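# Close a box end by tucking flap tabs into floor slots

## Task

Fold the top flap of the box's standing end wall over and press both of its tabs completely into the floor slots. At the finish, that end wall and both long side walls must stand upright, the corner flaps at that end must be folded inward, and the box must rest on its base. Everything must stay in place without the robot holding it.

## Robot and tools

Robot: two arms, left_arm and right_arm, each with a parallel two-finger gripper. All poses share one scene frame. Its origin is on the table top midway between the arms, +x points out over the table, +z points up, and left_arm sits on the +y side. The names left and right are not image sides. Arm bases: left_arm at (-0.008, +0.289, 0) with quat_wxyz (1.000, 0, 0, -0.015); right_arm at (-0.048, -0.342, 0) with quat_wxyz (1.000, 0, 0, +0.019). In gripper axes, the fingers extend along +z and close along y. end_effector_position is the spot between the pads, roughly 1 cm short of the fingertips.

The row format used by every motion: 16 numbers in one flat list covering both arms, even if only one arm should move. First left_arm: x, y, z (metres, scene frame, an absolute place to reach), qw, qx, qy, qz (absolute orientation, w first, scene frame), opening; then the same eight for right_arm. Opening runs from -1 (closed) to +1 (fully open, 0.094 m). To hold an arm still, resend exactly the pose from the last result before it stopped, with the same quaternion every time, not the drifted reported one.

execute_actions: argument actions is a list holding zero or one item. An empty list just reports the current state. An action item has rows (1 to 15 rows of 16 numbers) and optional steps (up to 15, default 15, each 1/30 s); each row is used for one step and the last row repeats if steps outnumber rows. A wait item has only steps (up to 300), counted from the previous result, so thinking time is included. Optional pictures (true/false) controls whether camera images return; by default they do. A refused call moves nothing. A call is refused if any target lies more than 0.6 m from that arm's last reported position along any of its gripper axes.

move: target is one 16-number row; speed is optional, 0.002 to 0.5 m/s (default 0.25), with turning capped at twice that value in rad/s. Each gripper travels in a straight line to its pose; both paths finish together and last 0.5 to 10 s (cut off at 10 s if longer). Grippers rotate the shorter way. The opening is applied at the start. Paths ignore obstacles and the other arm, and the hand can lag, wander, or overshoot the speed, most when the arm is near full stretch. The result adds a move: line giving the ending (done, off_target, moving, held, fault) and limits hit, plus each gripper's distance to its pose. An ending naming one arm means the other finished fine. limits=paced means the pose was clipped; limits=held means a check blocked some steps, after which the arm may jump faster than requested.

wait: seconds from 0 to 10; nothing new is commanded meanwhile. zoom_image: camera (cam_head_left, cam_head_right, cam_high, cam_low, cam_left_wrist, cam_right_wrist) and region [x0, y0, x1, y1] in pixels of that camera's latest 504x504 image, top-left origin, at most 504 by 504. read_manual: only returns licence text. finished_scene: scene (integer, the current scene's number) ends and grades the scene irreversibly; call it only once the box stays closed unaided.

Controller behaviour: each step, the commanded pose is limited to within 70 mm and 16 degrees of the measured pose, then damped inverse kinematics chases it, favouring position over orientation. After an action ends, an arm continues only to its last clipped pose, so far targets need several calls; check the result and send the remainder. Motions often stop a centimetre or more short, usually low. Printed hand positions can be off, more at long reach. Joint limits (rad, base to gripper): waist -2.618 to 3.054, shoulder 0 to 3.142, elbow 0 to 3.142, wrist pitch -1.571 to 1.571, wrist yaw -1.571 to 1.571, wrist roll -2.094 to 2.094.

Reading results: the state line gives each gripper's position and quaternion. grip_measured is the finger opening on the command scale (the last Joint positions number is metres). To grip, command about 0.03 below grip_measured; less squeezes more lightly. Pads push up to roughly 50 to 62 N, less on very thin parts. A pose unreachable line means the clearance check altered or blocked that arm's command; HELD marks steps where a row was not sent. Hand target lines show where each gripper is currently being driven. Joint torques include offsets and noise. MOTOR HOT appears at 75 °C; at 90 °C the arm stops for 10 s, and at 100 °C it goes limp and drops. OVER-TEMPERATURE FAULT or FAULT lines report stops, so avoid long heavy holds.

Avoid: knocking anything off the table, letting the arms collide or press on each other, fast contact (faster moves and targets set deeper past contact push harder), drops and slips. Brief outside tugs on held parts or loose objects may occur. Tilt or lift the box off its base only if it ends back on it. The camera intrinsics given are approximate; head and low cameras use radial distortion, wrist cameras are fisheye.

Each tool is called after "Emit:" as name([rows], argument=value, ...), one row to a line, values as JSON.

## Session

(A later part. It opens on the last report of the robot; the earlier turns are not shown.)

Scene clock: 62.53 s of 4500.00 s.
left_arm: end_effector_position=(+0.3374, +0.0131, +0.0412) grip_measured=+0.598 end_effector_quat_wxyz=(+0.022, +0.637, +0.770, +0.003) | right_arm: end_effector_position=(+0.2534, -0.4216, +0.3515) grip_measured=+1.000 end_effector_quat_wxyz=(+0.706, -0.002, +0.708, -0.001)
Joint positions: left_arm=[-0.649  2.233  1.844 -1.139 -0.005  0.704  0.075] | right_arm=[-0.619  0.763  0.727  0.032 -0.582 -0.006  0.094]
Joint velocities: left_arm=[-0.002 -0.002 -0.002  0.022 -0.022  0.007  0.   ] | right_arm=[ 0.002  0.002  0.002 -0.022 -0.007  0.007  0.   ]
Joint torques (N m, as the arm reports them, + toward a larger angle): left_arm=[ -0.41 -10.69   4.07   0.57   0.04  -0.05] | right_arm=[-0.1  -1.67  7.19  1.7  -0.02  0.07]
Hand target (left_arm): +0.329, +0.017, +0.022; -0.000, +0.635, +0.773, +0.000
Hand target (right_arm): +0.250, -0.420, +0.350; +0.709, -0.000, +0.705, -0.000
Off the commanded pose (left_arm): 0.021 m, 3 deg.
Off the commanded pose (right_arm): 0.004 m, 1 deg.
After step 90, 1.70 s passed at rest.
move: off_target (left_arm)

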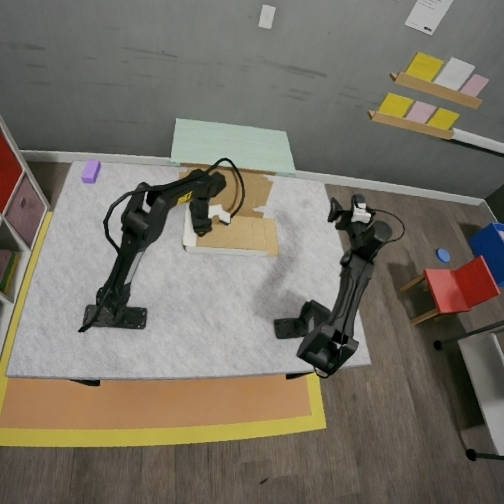

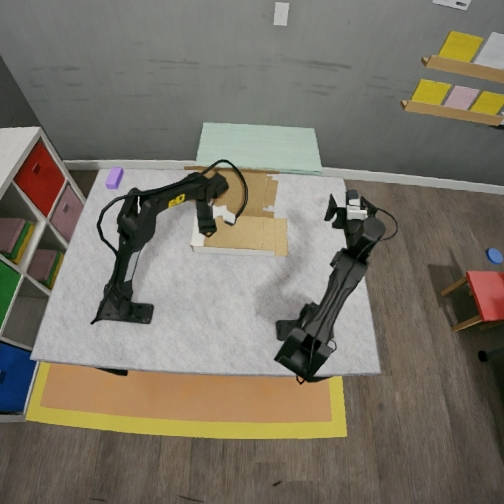

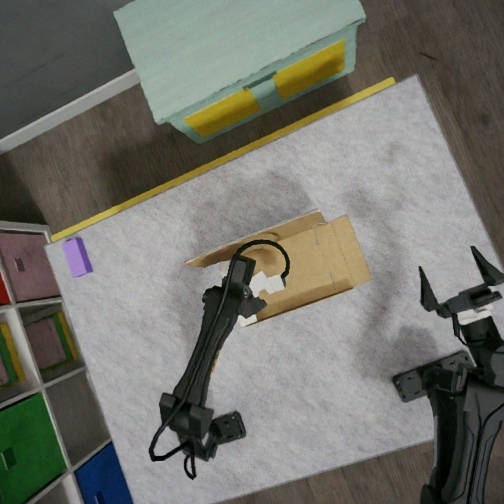

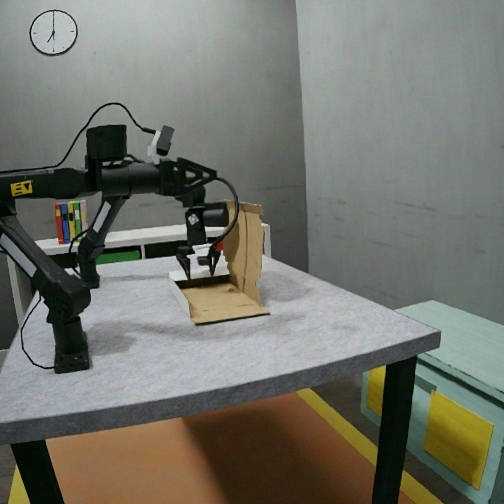

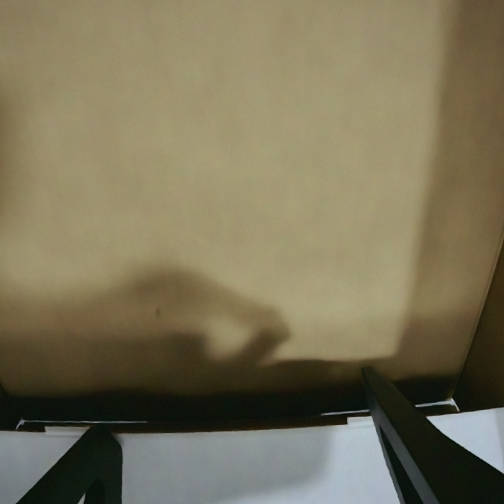

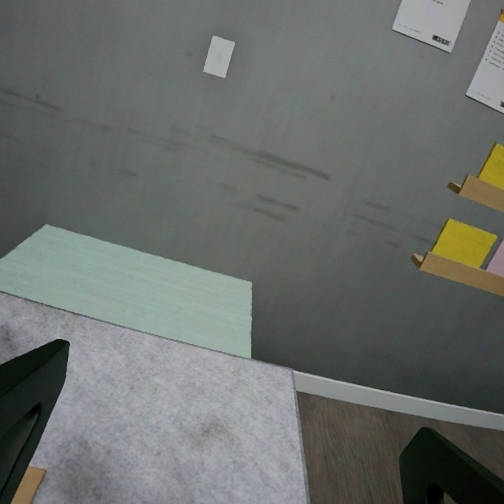

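Emit:
move(target=[0.33,0.022,0.075,-0.11,0.625,0.761,0.134,0.6,0.25,-0.42,0.35,0.709,0,0.705,0,1], speed=0.1)

Emit:
move(target=[0.328,0.022,0.025,-0.11,0.625,0.761,0.134,0.6,0.25,-0.42,0.35,0.709,0,0.705,0,1], speed=0.04)

Emit:
zoom_image(camera="cam_low", region=[150,190,290,330])

Scene clock: 72.83 s of 4500.00 s.
left_arm: end_effector_position=(+0.3321, +0.0207, +0.0673) grip_measured=+0.598 end_effector_quat_wxyz=(-0.065, +0.633, +0.761, +0.125) | right_arm: end_effector_position=(+0.2534, -0.4216, +0.3515) grip_measured=+1.000 end_effector_quat_wxyz=(+0.706, -0.002, +0.708, -0.001)
Joint positions: left_arm=[-0.739  2.411  2.222 -1.535 -0.24   0.601  0.075] | right_arm=[-0.619  0.763  0.727  0.032 -0.582 -0.006  0.094]
Joint velocities: left_arm=[ 0.007 -0.007 -0.002 -0.007  0.037 -0.022  0.   ] | right_arm=[-0.012  0.012 -0.022 -0.007  0.007 -0.022  0.   ]
Joint torques (N m, as the arm reports them, + toward a larger angle): left_arm=[ -0.65 -14.52   7.11  -0.08  -0.28  -0.04] | right_arm=[-0.1  -1.66  7.2   1.7  -0.02  0.07]
Hand target (left_arm): +0.330, +0.022, +0.073; -0.067, +0.632, +0.761, +0.132
Hand target (right_arm): +0.250, -0.420, +0.350; +0.709, -0.000, +0.705, -0.000
Off the commanded pose (left_arm): 0.008 m, 5 deg.
Off the commanded pose (right_arm): 0.004 m, 1 deg.
joint sent to its limit (left arm) — the command would take joint 4 (wrist pitch) past its lower limit, so that joint was sent only as far as its limit.
After step 90, 5.10 s passed at rest.
move: off_target (left_arm)

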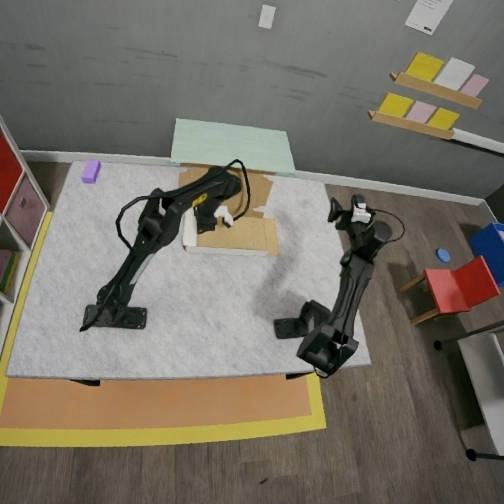

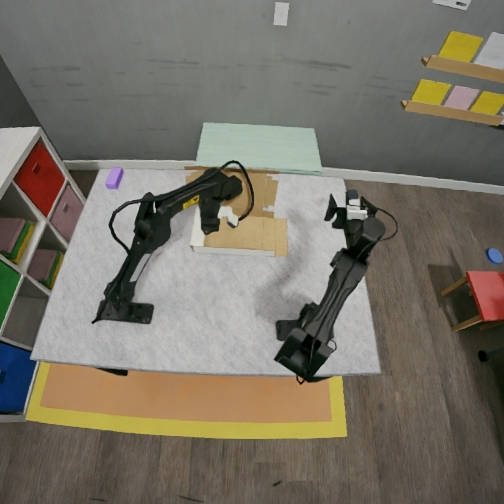

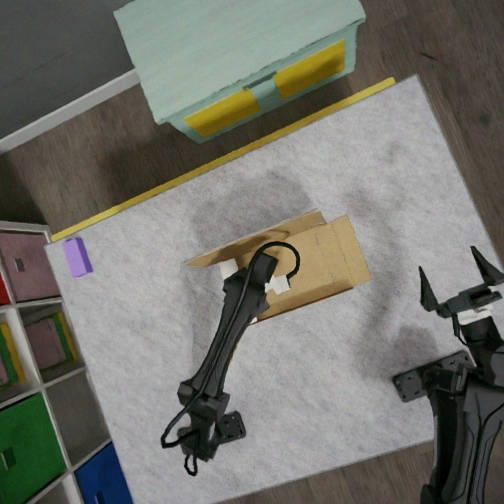

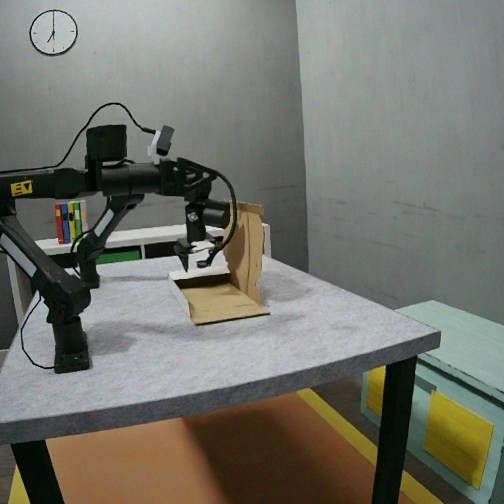

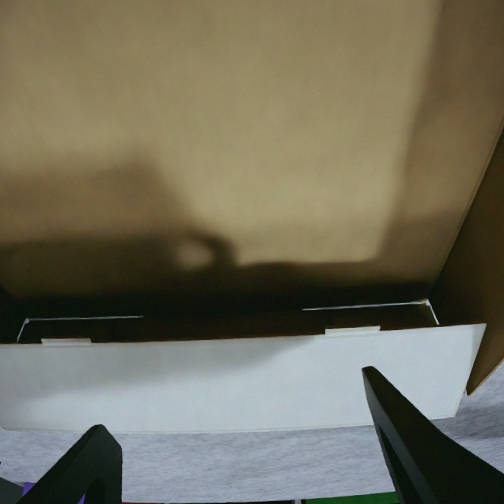

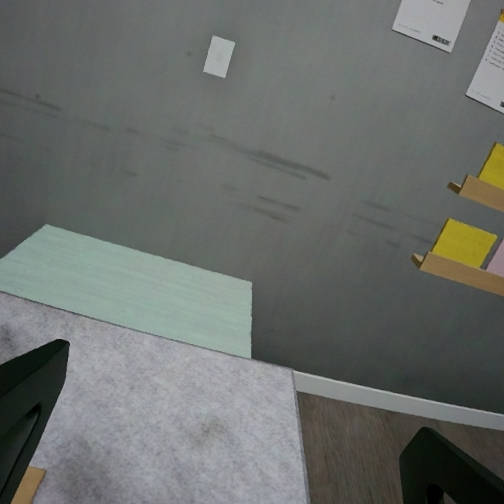

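Scene clock: 74.23 s of 4500.00 s.
left_arm: end_effector_position=(+0.3294, +0.0235, +0.0407) grip_measured=+0.598 end_effector_quat_wxyz=(-0.096, +0.628, +0.760, +0.136) | right_arm: end_effector_position=(+0.2534, -0.4216, +0.3515) grip_measured=+1.000 end_effector_quat_wxyz=(+0.706, -0.002, +0.708, -0.001)
Joint positions: left_arm=[-0.744  2.478  2.222 -1.535 -0.255  0.578  0.075] | right_arm=[-0.619  0.763  0.727  0.032 -0.582 -0.006  0.094]
Joint velocities: left_arm=[-0.002  0.017  0.012 -0.022  0.007  0.081 -0.001] | right_arm=[ 0.002 -0.017 -0.002 -0.037 -0.007 -0.051  0.   ]
Joint torques (N m, as the arm reports them, + toward a larger angle): left_arm=[ -0.22 -10.85   7.07   0.    -0.1   -0.05] | right_arm=[-0.1  -1.66  7.2   1.7  -0.02  0.06]
Hand target (left_arm): +0.327, +0.023, +0.025; -0.110, +0.625, +0.761, +0.134
Hand target (right_arm): +0.250, -0.420, +0.350; +0.709, -0.000, +0.705, -0.000
Off the commanded pose (left_arm): 0.016 m, 2 deg.
Off the commanded pose (right_arm): 0.004 m, 1 deg.
move: off_target (left_arm)

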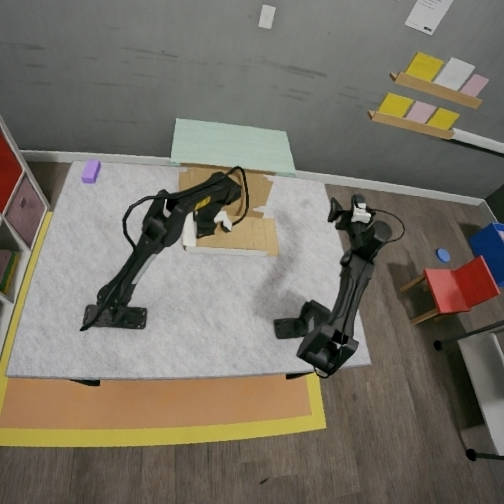

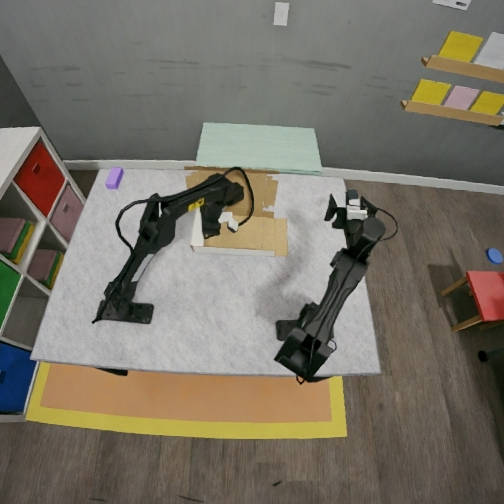

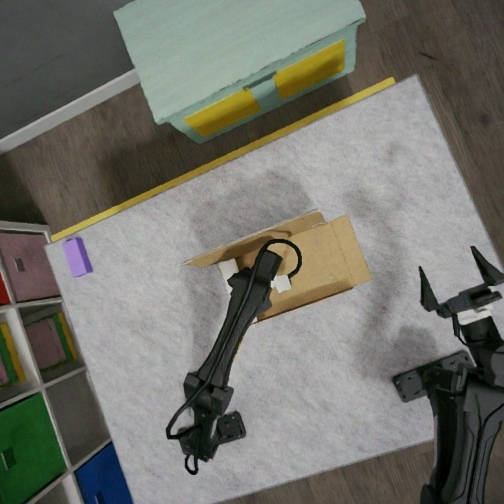

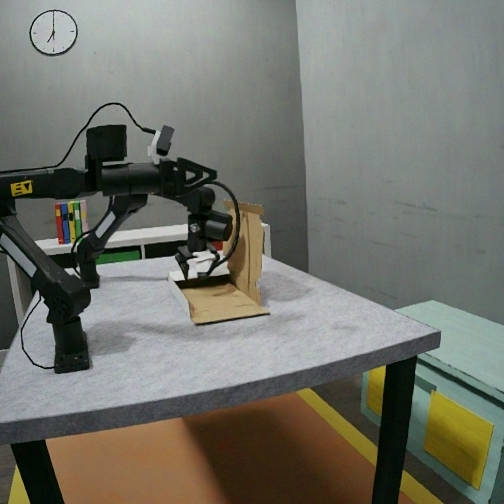

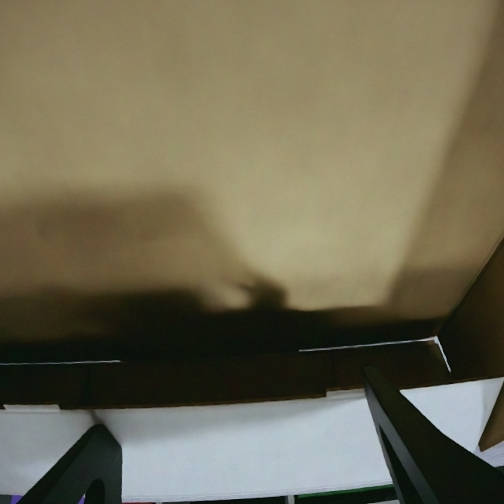

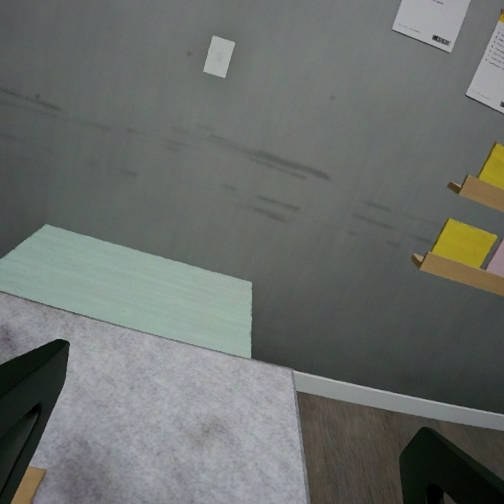

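Region (150, 190, 290, 330) of cam_low's 504x504 image, scaled by 3.600, with more detail than that image has.

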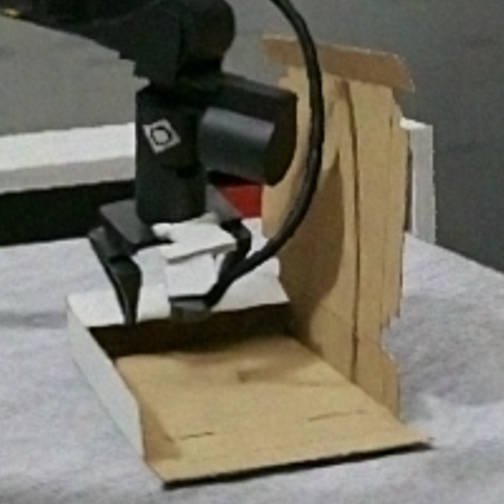

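Emit:
move(target=[0.33,0.034,0.062,-0.11,0.625,0.761,0.134,0.6,0.25,-0.42,0.35,0.709,0,0.705,0,1], speed=0.08)

Emit:
move(target=[0.326,0.032,0.01,-0.11,0.625,0.761,0.134,0.6,0.25,-0.42,0.35,0.709,0,0.705,0,1], speed=0.04)

Emit:
zoom_image(camera="cam_low", region=[150,190,290,330])

Scene clock: 82.83 s of 4500.00 s.
left_arm: end_effector_position=(+0.3357, +0.0262, +0.0635) grip_measured=+0.598 end_effector_quat_wxyz=(-0.071, +0.626, +0.765, +0.133) | right_arm: end_effector_position=(+0.2534, -0.4216, +0.3515) grip_measured=+1.000 end_effector_quat_wxyz=(+0.706, -0.002, +0.708, -0.001)
Joint positions: left_arm=[-0.73   2.422  2.222 -1.536 -0.256  0.592  0.075] | right_arm=[-0.619  0.763  0.727  0.032 -0.582 -0.006  0.094]
Joint velocities: left_arm=[-0.007 -0.012 -0.007  0.037 -0.037 -0.022 -0.   ] | right_arm=[ 0.002  0.002 -0.007  0.007 -0.022 -0.007  0.   ]
Joint torques (N m, as the arm reports them, + toward a larger angle): left_arm=[  0.39 -14.25   4.77  -0.05  -0.14   0.1 ] | right_arm=[-0.1  -1.67  7.19  1.7  -0.02  0.07]
Hand target (left_arm): +0.330, +0.034, +0.062; -0.089, +0.629, +0.761, +0.133
Hand target (right_arm): +0.250, -0.420, +0.350; +0.709, -0.000, +0.705, -0.000
Off the commanded pose (left_arm): 0.010 m, 4 deg.
Off the commanded pose (right_arm): 0.004 m, 1 deg.
joint sent to its limit (left arm) — the command would take joint 4 (wrist pitch) past its lower limit, so that joint was sent only as far as its limit.
After step 90, 4.77 s passed at rest.
move: off_target (left_arm)

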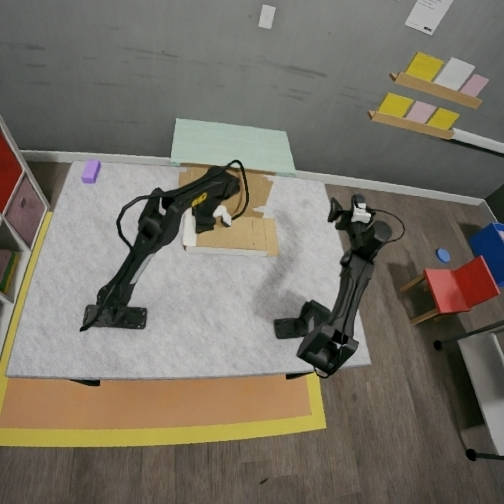

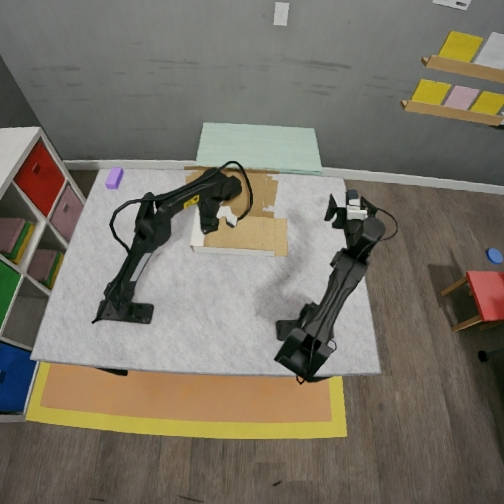

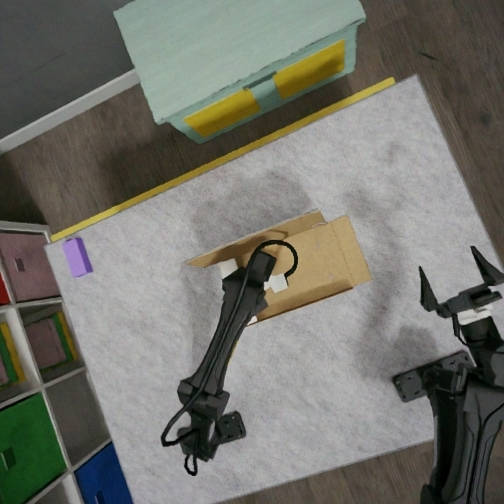

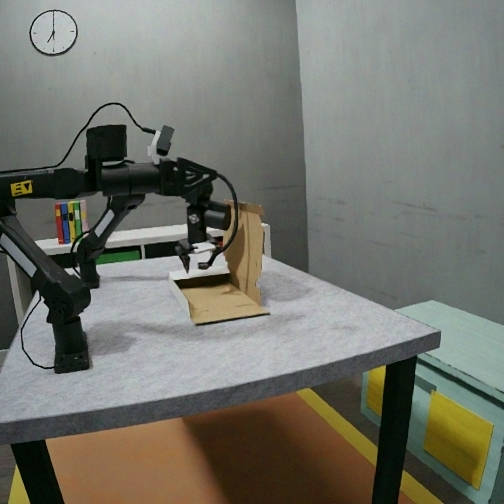

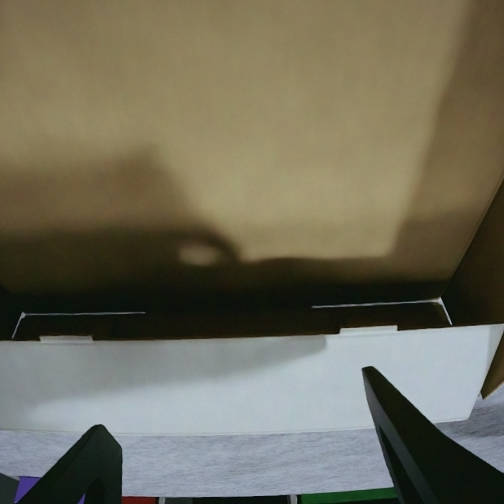

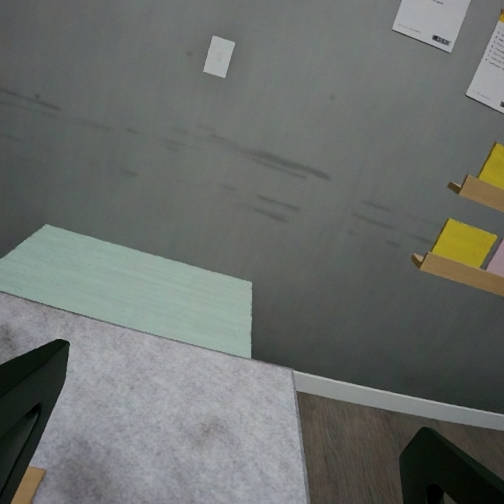

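Scene clock: 84.43 s of 4500.00 s.
left_arm: end_effector_position=(+0.3308, +0.0308, +0.0399) grip_measured=+0.598 end_effector_quat_wxyz=(-0.087, +0.628, +0.760, +0.143) | right_arm: end_effector_position=(+0.2534, -0.4216, +0.3515) grip_measured=+1.000 end_effector_quat_wxyz=(+0.706, -0.002, +0.708, -0.001)
Joint positions: left_arm=[-0.737  2.431  2.135 -1.476 -0.272  0.588  0.075] | right_arm=[-0.619  0.763  0.727  0.032 -0.582 -0.006  0.094]
Joint velocities: left_arm=[-0.002 -0.017 -0.002 -0.051  0.007 -0.007  0.002] | right_arm=[-0.007  0.002  0.012  0.022  0.022 -0.037  0.   ]
Joint torques (N m, as the arm reports them, + toward a larger angle): left_arm=[  0.38 -10.27   2.68   0.37   0.06  -0.03] | right_arm=[-0.09 -1.66  7.19  1.7  -0.02  0.07]
Hand target (left_arm): +0.325, +0.033, +0.011; -0.111, +0.625, +0.761, +0.134
Hand target (right_arm): +0.250, -0.420, +0.350; +0.709, -0.000, +0.705, -0.000
Off the commanded pose (left_arm): 0.030 m, 3 deg.
Off the commanded pose (right_arm): 0.004 m, 1 deg.
move: off_target (left_arm)

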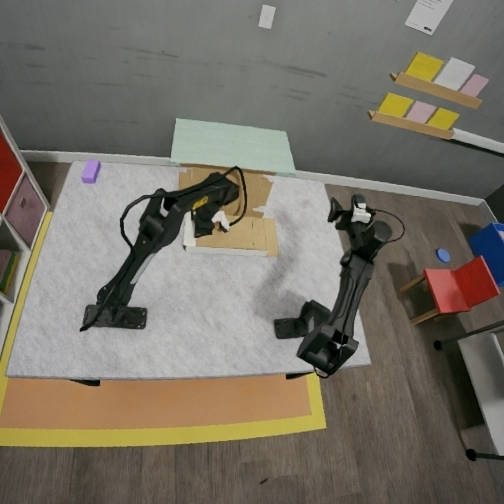

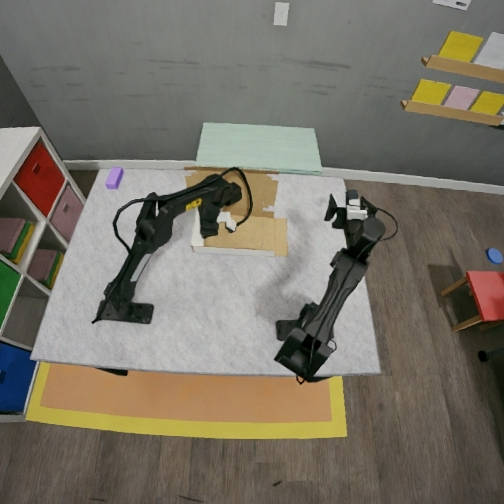

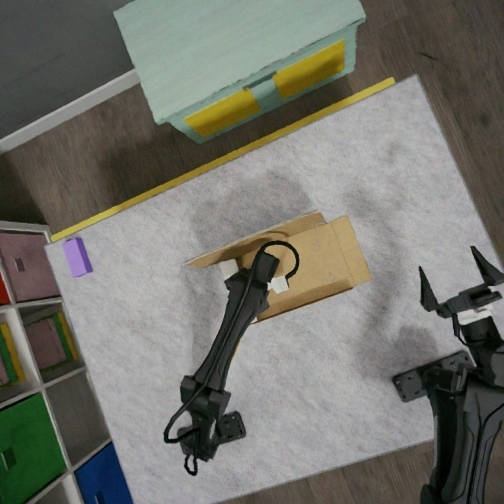

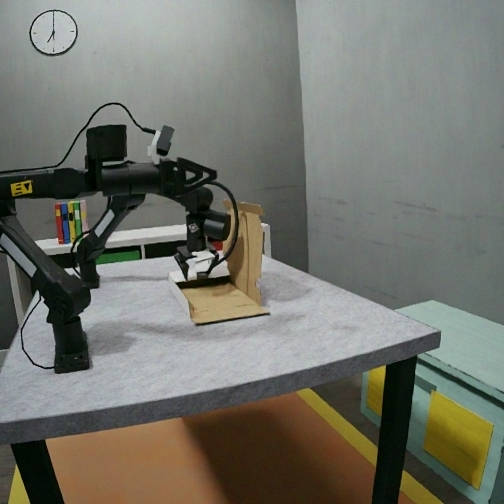

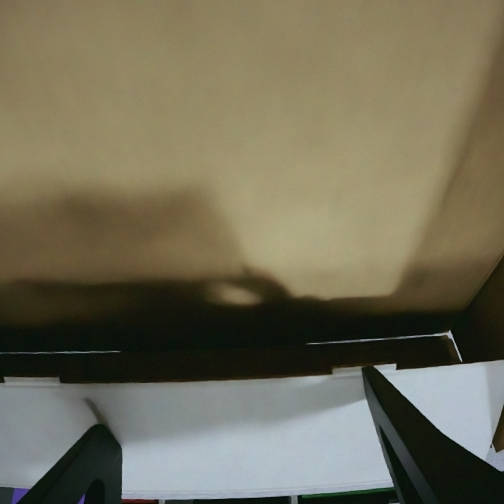

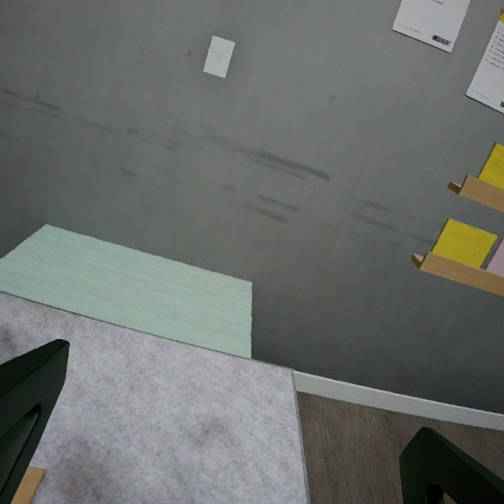

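Region (150, 190, 290, 330) of cam_low's 504x504 image, scaled by 3.600, with more detail than that image has.

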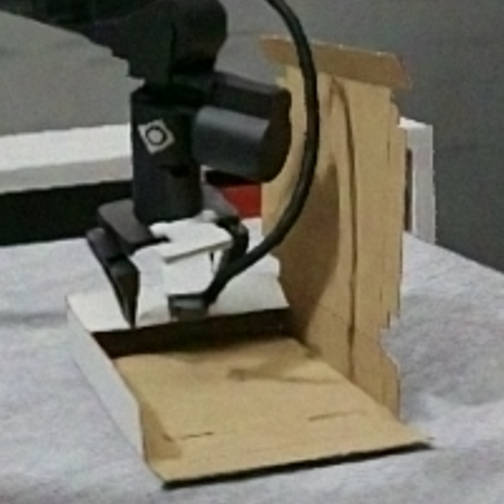

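Emit:
move(target=[0.326,0.032,-0.005,-0.11,0.625,0.761,0.134,0.6,0.25,-0.42,0.35,0.709,0,0.705,0,1], speed=0.01)

Emit:
zoom_image(camera="cam_low", region=[150,190,290,330])

Scene clock: 92.97 s of 4500.00 s.
left_arm: end_effector_position=(+0.3325, +0.0264, +0.0127) grip_measured=+0.598 end_effector_quat_wxyz=(-0.087, +0.628, +0.760, +0.142) | right_arm: end_effector_position=(+0.2534, -0.4216, +0.3515) grip_measured=+1.000 end_effector_quat_wxyz=(+0.706, -0.002, +0.708, -0.001)
Joint positions: left_arm=[-0.74   2.468  2.094 -1.399 -0.269  0.585  0.075] | right_arm=[-0.619  0.763  0.727  0.032 -0.582 -0.006  0.094]
Joint velocities: left_arm=[ 0.007 -0.007 -0.002  0.022  0.007  0.022  0.   ] | right_arm=[ 0.007 -0.007  0.007  0.022  0.007 -0.022  0.   ]
Joint torques (N m, as the arm reports them, + toward a larger angle): left_arm=[  0.52 -12.15   3.68   0.12   0.07   0.03] | right_arm=[-0.1  -1.66  7.19  1.7  -0.03  0.07]
Hand target (left_arm): +0.325, +0.033, -0.005; -0.111, +0.625, +0.761, +0.134
Hand target (right_arm): +0.250, -0.420, +0.350; +0.709, -0.000, +0.705, -0.000
Off the commanded pose (left_arm): 0.020 m, 3 deg.
Off the commanded pose (right_arm): 0.004 m, 1 deg.
After step 90, 0.40 s passed at rest.
move: off_target (left_arm)

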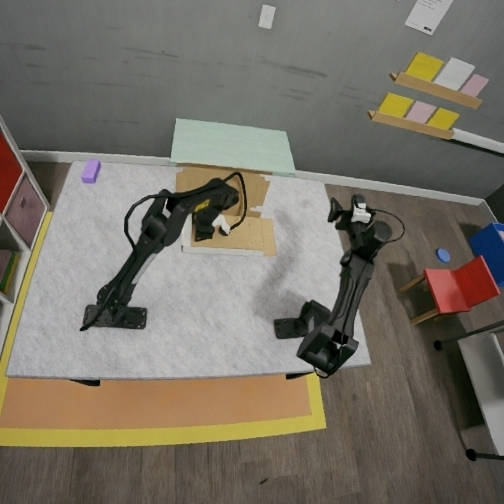

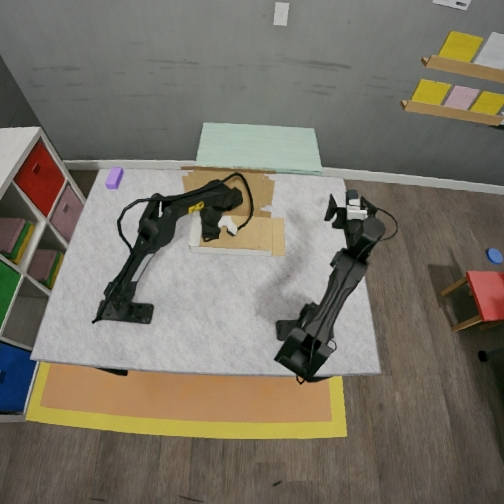

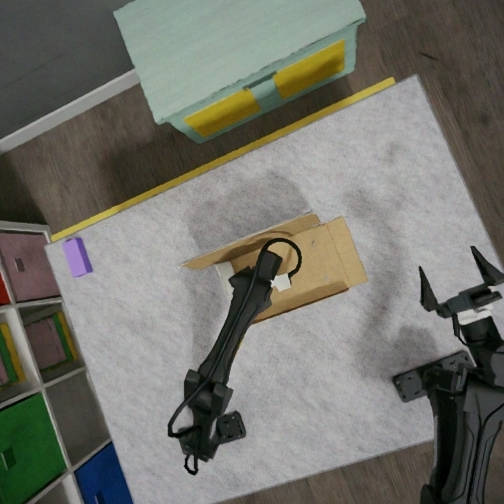

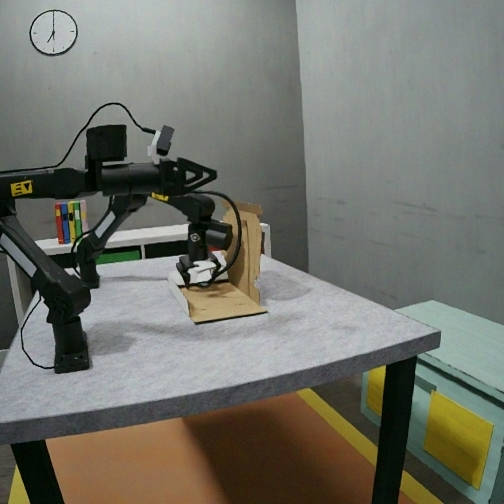

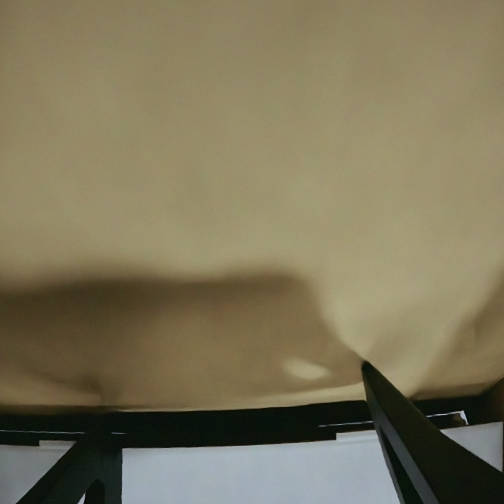

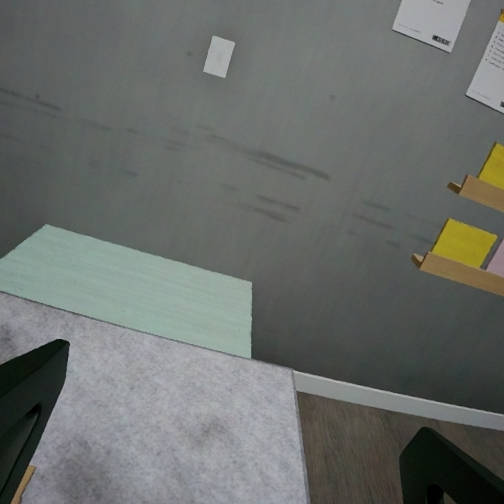

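Region (150, 190, 290, 330) of cam_low's 504x504 image, scaled by 3.600, with more detail than that image has.

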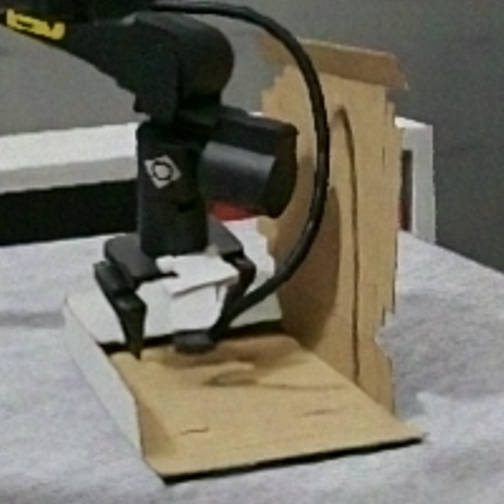

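Emit:
move(target=[0.328,0.052,0.008,-0.11,0.625,0.761,0.134,0.6,0.25,-0.42,0.35,0.709,0,0.705,0,1], speed=0.015)

Emit:
zoom_image(camera="cam_low", region=[150,190,290,330])

Scene clock: 98.40 s of 4500.00 s.
left_arm: end_effector_position=(+0.3303, +0.0467, +0.0136) grip_measured=+0.598 end_effector_quat_wxyz=(-0.102, +0.626, +0.761, +0.140) | right_arm: end_effector_position=(+0.2534, -0.4216, +0.3515) grip_measured=+1.000 end_effector_quat_wxyz=(+0.706, -0.002, +0.708, -0.001)
Joint positions: left_arm=[-0.709  2.426  2.016 -1.387 -0.269  0.609  0.075] | right_arm=[-0.619  0.763  0.727  0.032 -0.582 -0.006  0.094]
Joint velocities: left_arm=[-0.022  0.012 -0.012 -0.007 -0.007 -0.037 -0.   ] | right_arm=[ 0.002  0.007 -0.007 -0.007  0.022 -0.037  0.   ]
Joint torques (N m, as the arm reports them, + toward a larger angle): left_arm=[  1.04 -13.88   3.97   0.1   -0.08   0.17] | right_arm=[-0.1  -1.66  7.2   1.7  -0.02  0.07]
Hand target (left_arm): +0.328, +0.052, +0.008; -0.110, +0.625, +0.761, +0.134
Hand target (right_arm): +0.250, -0.420, +0.350; +0.709, -0.000, +0.705, -0.000
Off the commanded pose (left_arm): 0.008 m, 1 deg.
Off the commanded pose (right_arm): 0.004 m, 1 deg.
After step 90, 0.43 s passed at rest.
move: done

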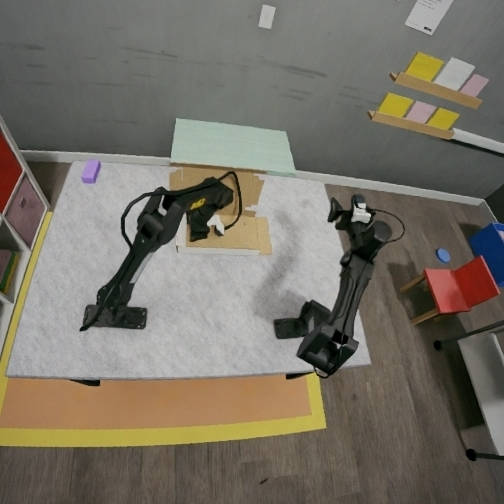

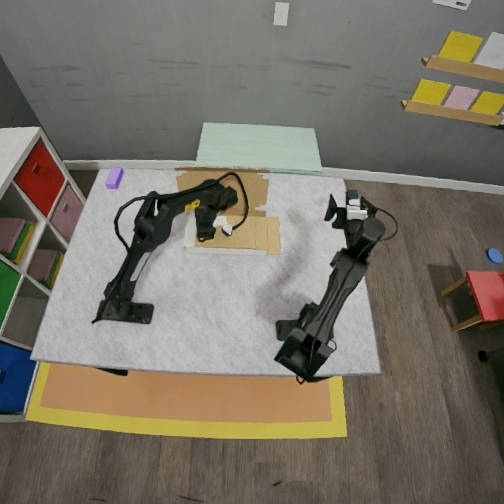

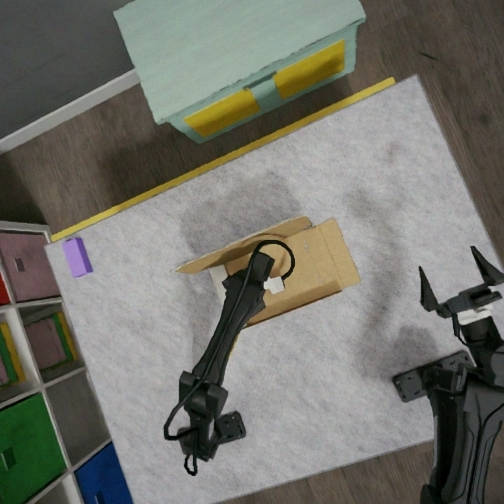

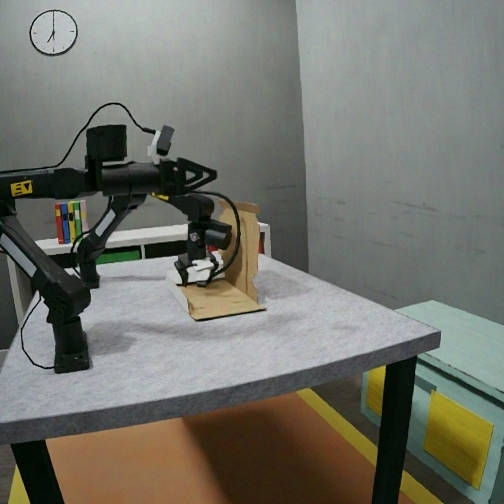

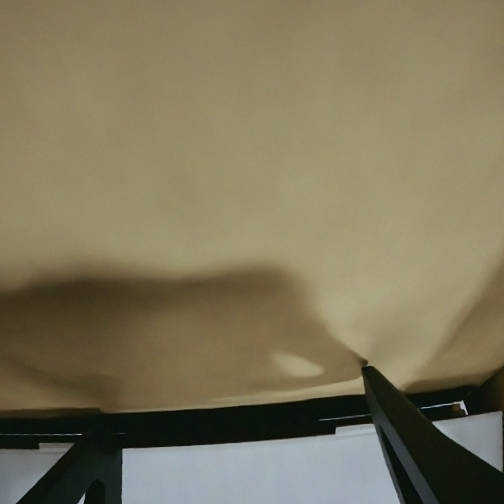

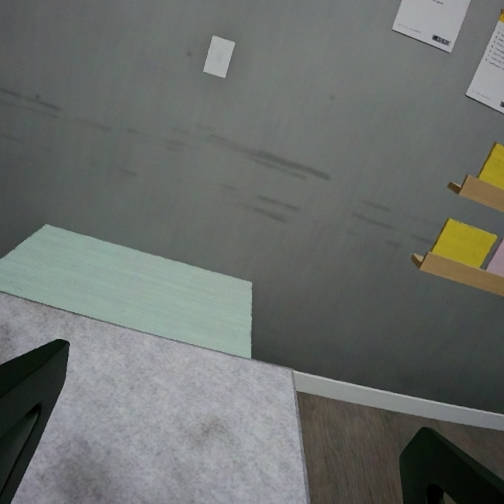

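Region (150, 190, 290, 330) of cam_low's 504x504 image, scaled by 3.600, with more detail than that image has.

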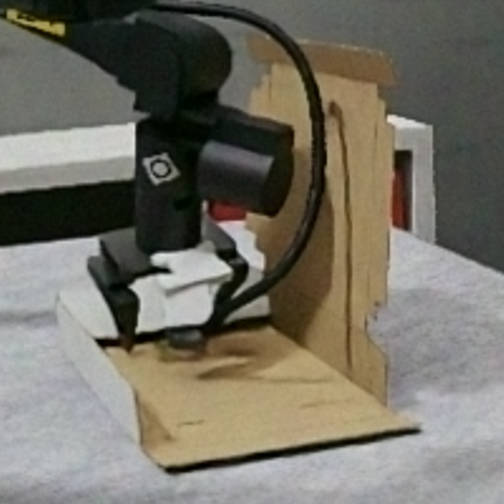

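Emit:
move(target=[0.33,0.04,0.11,-0.11,0.625,0.761,0.134,0.6,0.25,-0.42,0.35,0.709,0,0.705,0,1], speed=0.15)

Emit:
move(target=[0.31,0.055,0.11,0.258,-0.067,0.964,0.018,1,0.25,-0.42,0.35,0.709,0,0.705,0,1], speed=0.3)

Scene clock: 108.13 s of 4500.00 s.
left_arm: end_effector_position=(+0.3337, +0.0436, +0.1066) grip_measured=+0.598 end_effector_quat_wxyz=(-0.040, +0.628, +0.765, +0.137) | right_arm: end_effector_position=(+0.2534, -0.4216, +0.3515) grip_measured=+1.000 end_effector_quat_wxyz=(+0.706, -0.002, +0.708, -0.001)
Joint positions: left_arm=[-0.709  2.273  2.142 -1.535 -0.269  0.625  0.075] | right_arm=[-0.619  0.763  0.727  0.032 -0.582 -0.006  0.094]
Joint velocities: left_arm=[-0.002  0.007 -0.017  0.022 -0.066  0.037  0.   ] | right_arm=[ 0.007 -0.007  0.002 -0.022 -0.037 -0.066  0.   ]
Joint torques (N m, as the arm reports them, + toward a larger angle): left_arm=[ -0.86 -12.54   8.98   0.06  -0.13   0.15] | right_arm=[-0.09 -1.66  7.19  1.7  -0.02  0.07]
Hand target (left_arm): +0.331, +0.040, +0.110; -0.040, +0.636, +0.759, +0.134
Hand target (right_arm): +0.250, -0.420, +0.350; +0.709, -0.000, +0.705, -0.000
Off the commanded pose (left_arm): 0.006 m, 8 deg.
Off the commanded pose (right_arm): 0.004 m, 1 deg.
joint sent to its limit (left arm) — the command would take joint 4 (wrist pitch) past its lower limit, so that joint was sent only as far as its limit.
After step 90, 5.70 s passed at rest.
move: off_target (left_arm)

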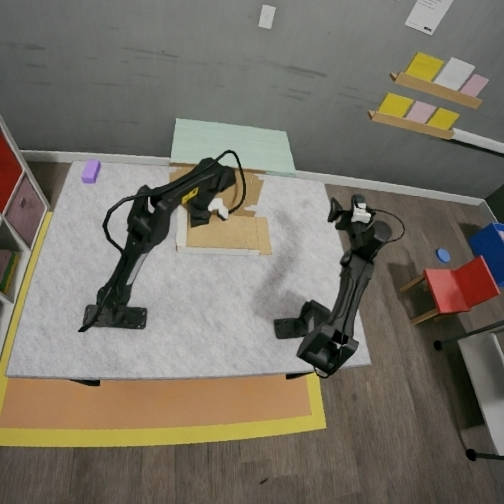

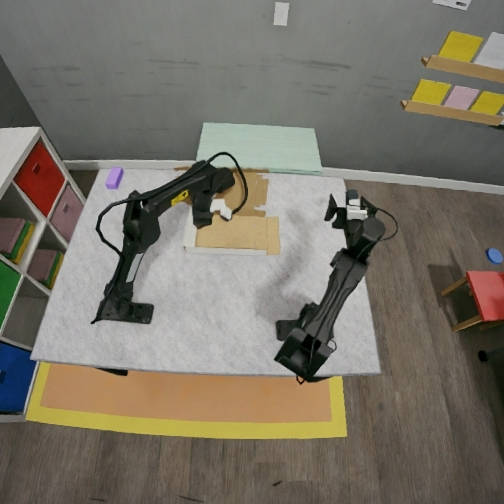

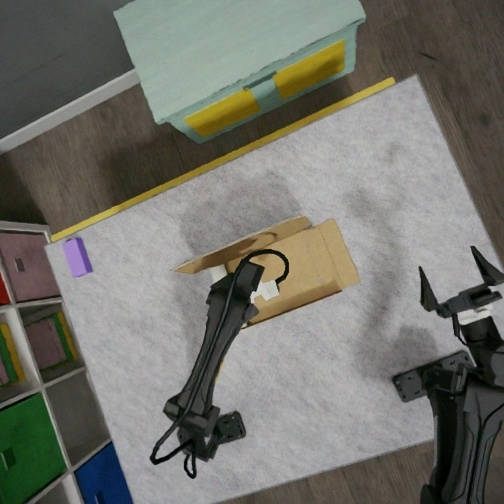

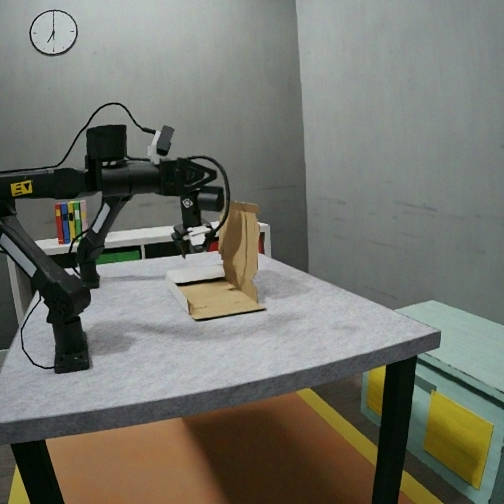

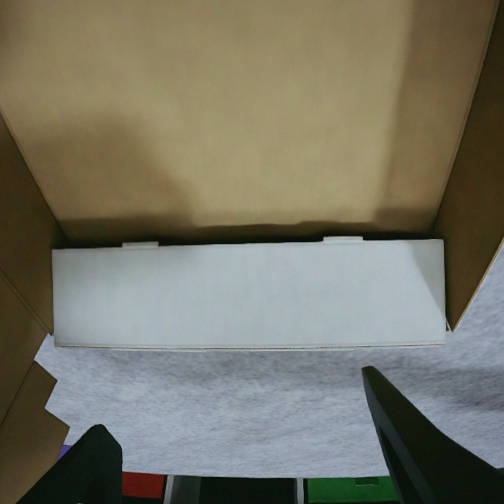

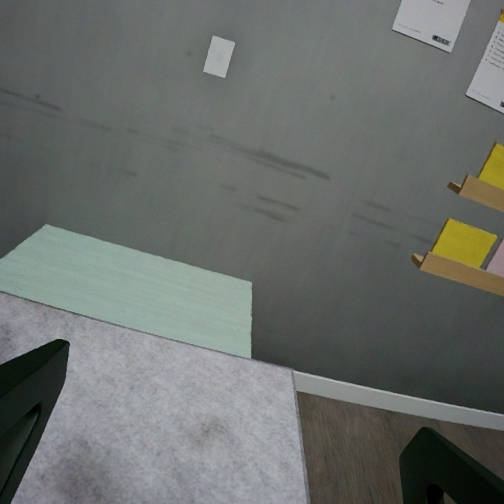

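Scene clock: 111.47 s of 4500.00 s.
left_arm: end_effector_position=(+0.3109, +0.0530, +0.1107) grip_measured=+0.998 end_effector_quat_wxyz=(+0.246, -0.061, +0.967, +0.017) | right_arm: end_effector_position=(+0.2534, -0.4216, +0.3515) grip_measured=+1.000 end_effector_quat_wxyz=(+0.706, -0.002, +0.708, -0.001)
Joint positions: left_arm=[-0.785  1.766  1.352 -0.848 -0.399 -0.877  0.094] | right_arm=[-0.619  0.763  0.727  0.032 -0.582 -0.006  0.094]
Joint velocities: left_arm=[ 0.007 -0.007 -0.012 -0.051 -0.066 -0.066  0.   ] | right_arm=[ 0.002  0.017 -0.017  0.007 -0.037 -0.022  0.   ]
Joint torques (N m, as the arm reports them, + toward a larger angle): left_arm=[ -0.89 -10.04   5.71   0.99  -0.5   -0.11] | right_arm=[-0.1  -1.67  7.2   1.7  -0.02  0.07]
Hand target (left_arm): +0.310, +0.055, +0.112; +0.257, -0.066, +0.964, +0.018
Hand target (right_arm): +0.250, -0.420, +0.350; +0.709, -0.000, +0.705, -0.000
Off the commanded pose (left_arm): 0.002 m, 2 deg.
Off the commanded pose (right_arm): 0.004 m, 1 deg.
move: done

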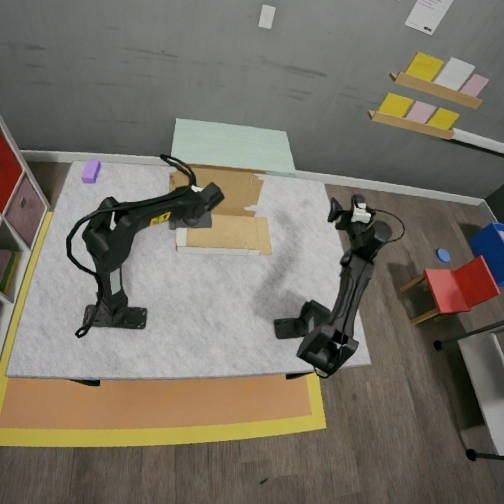

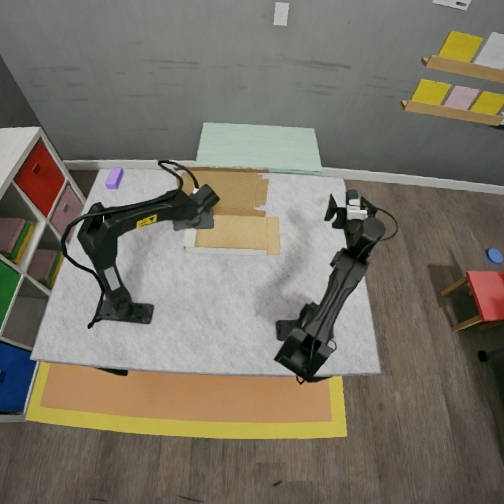

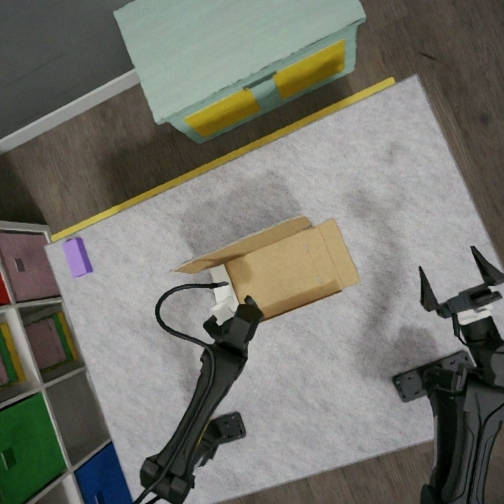

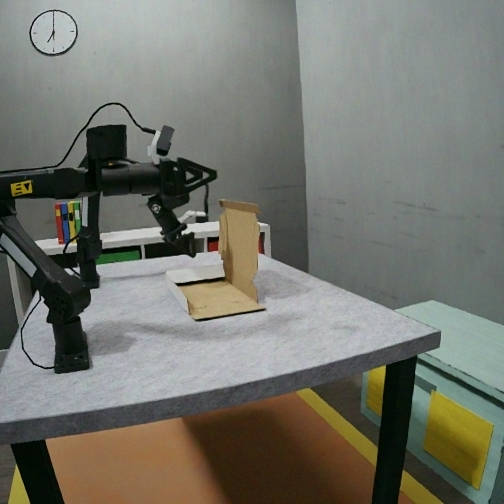

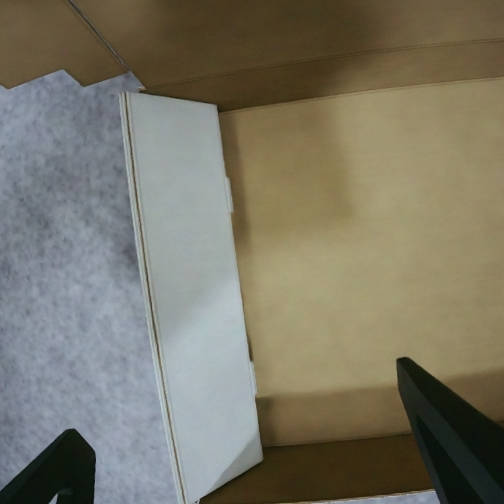

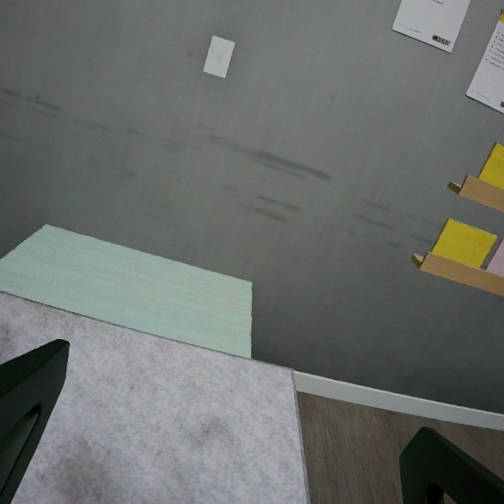

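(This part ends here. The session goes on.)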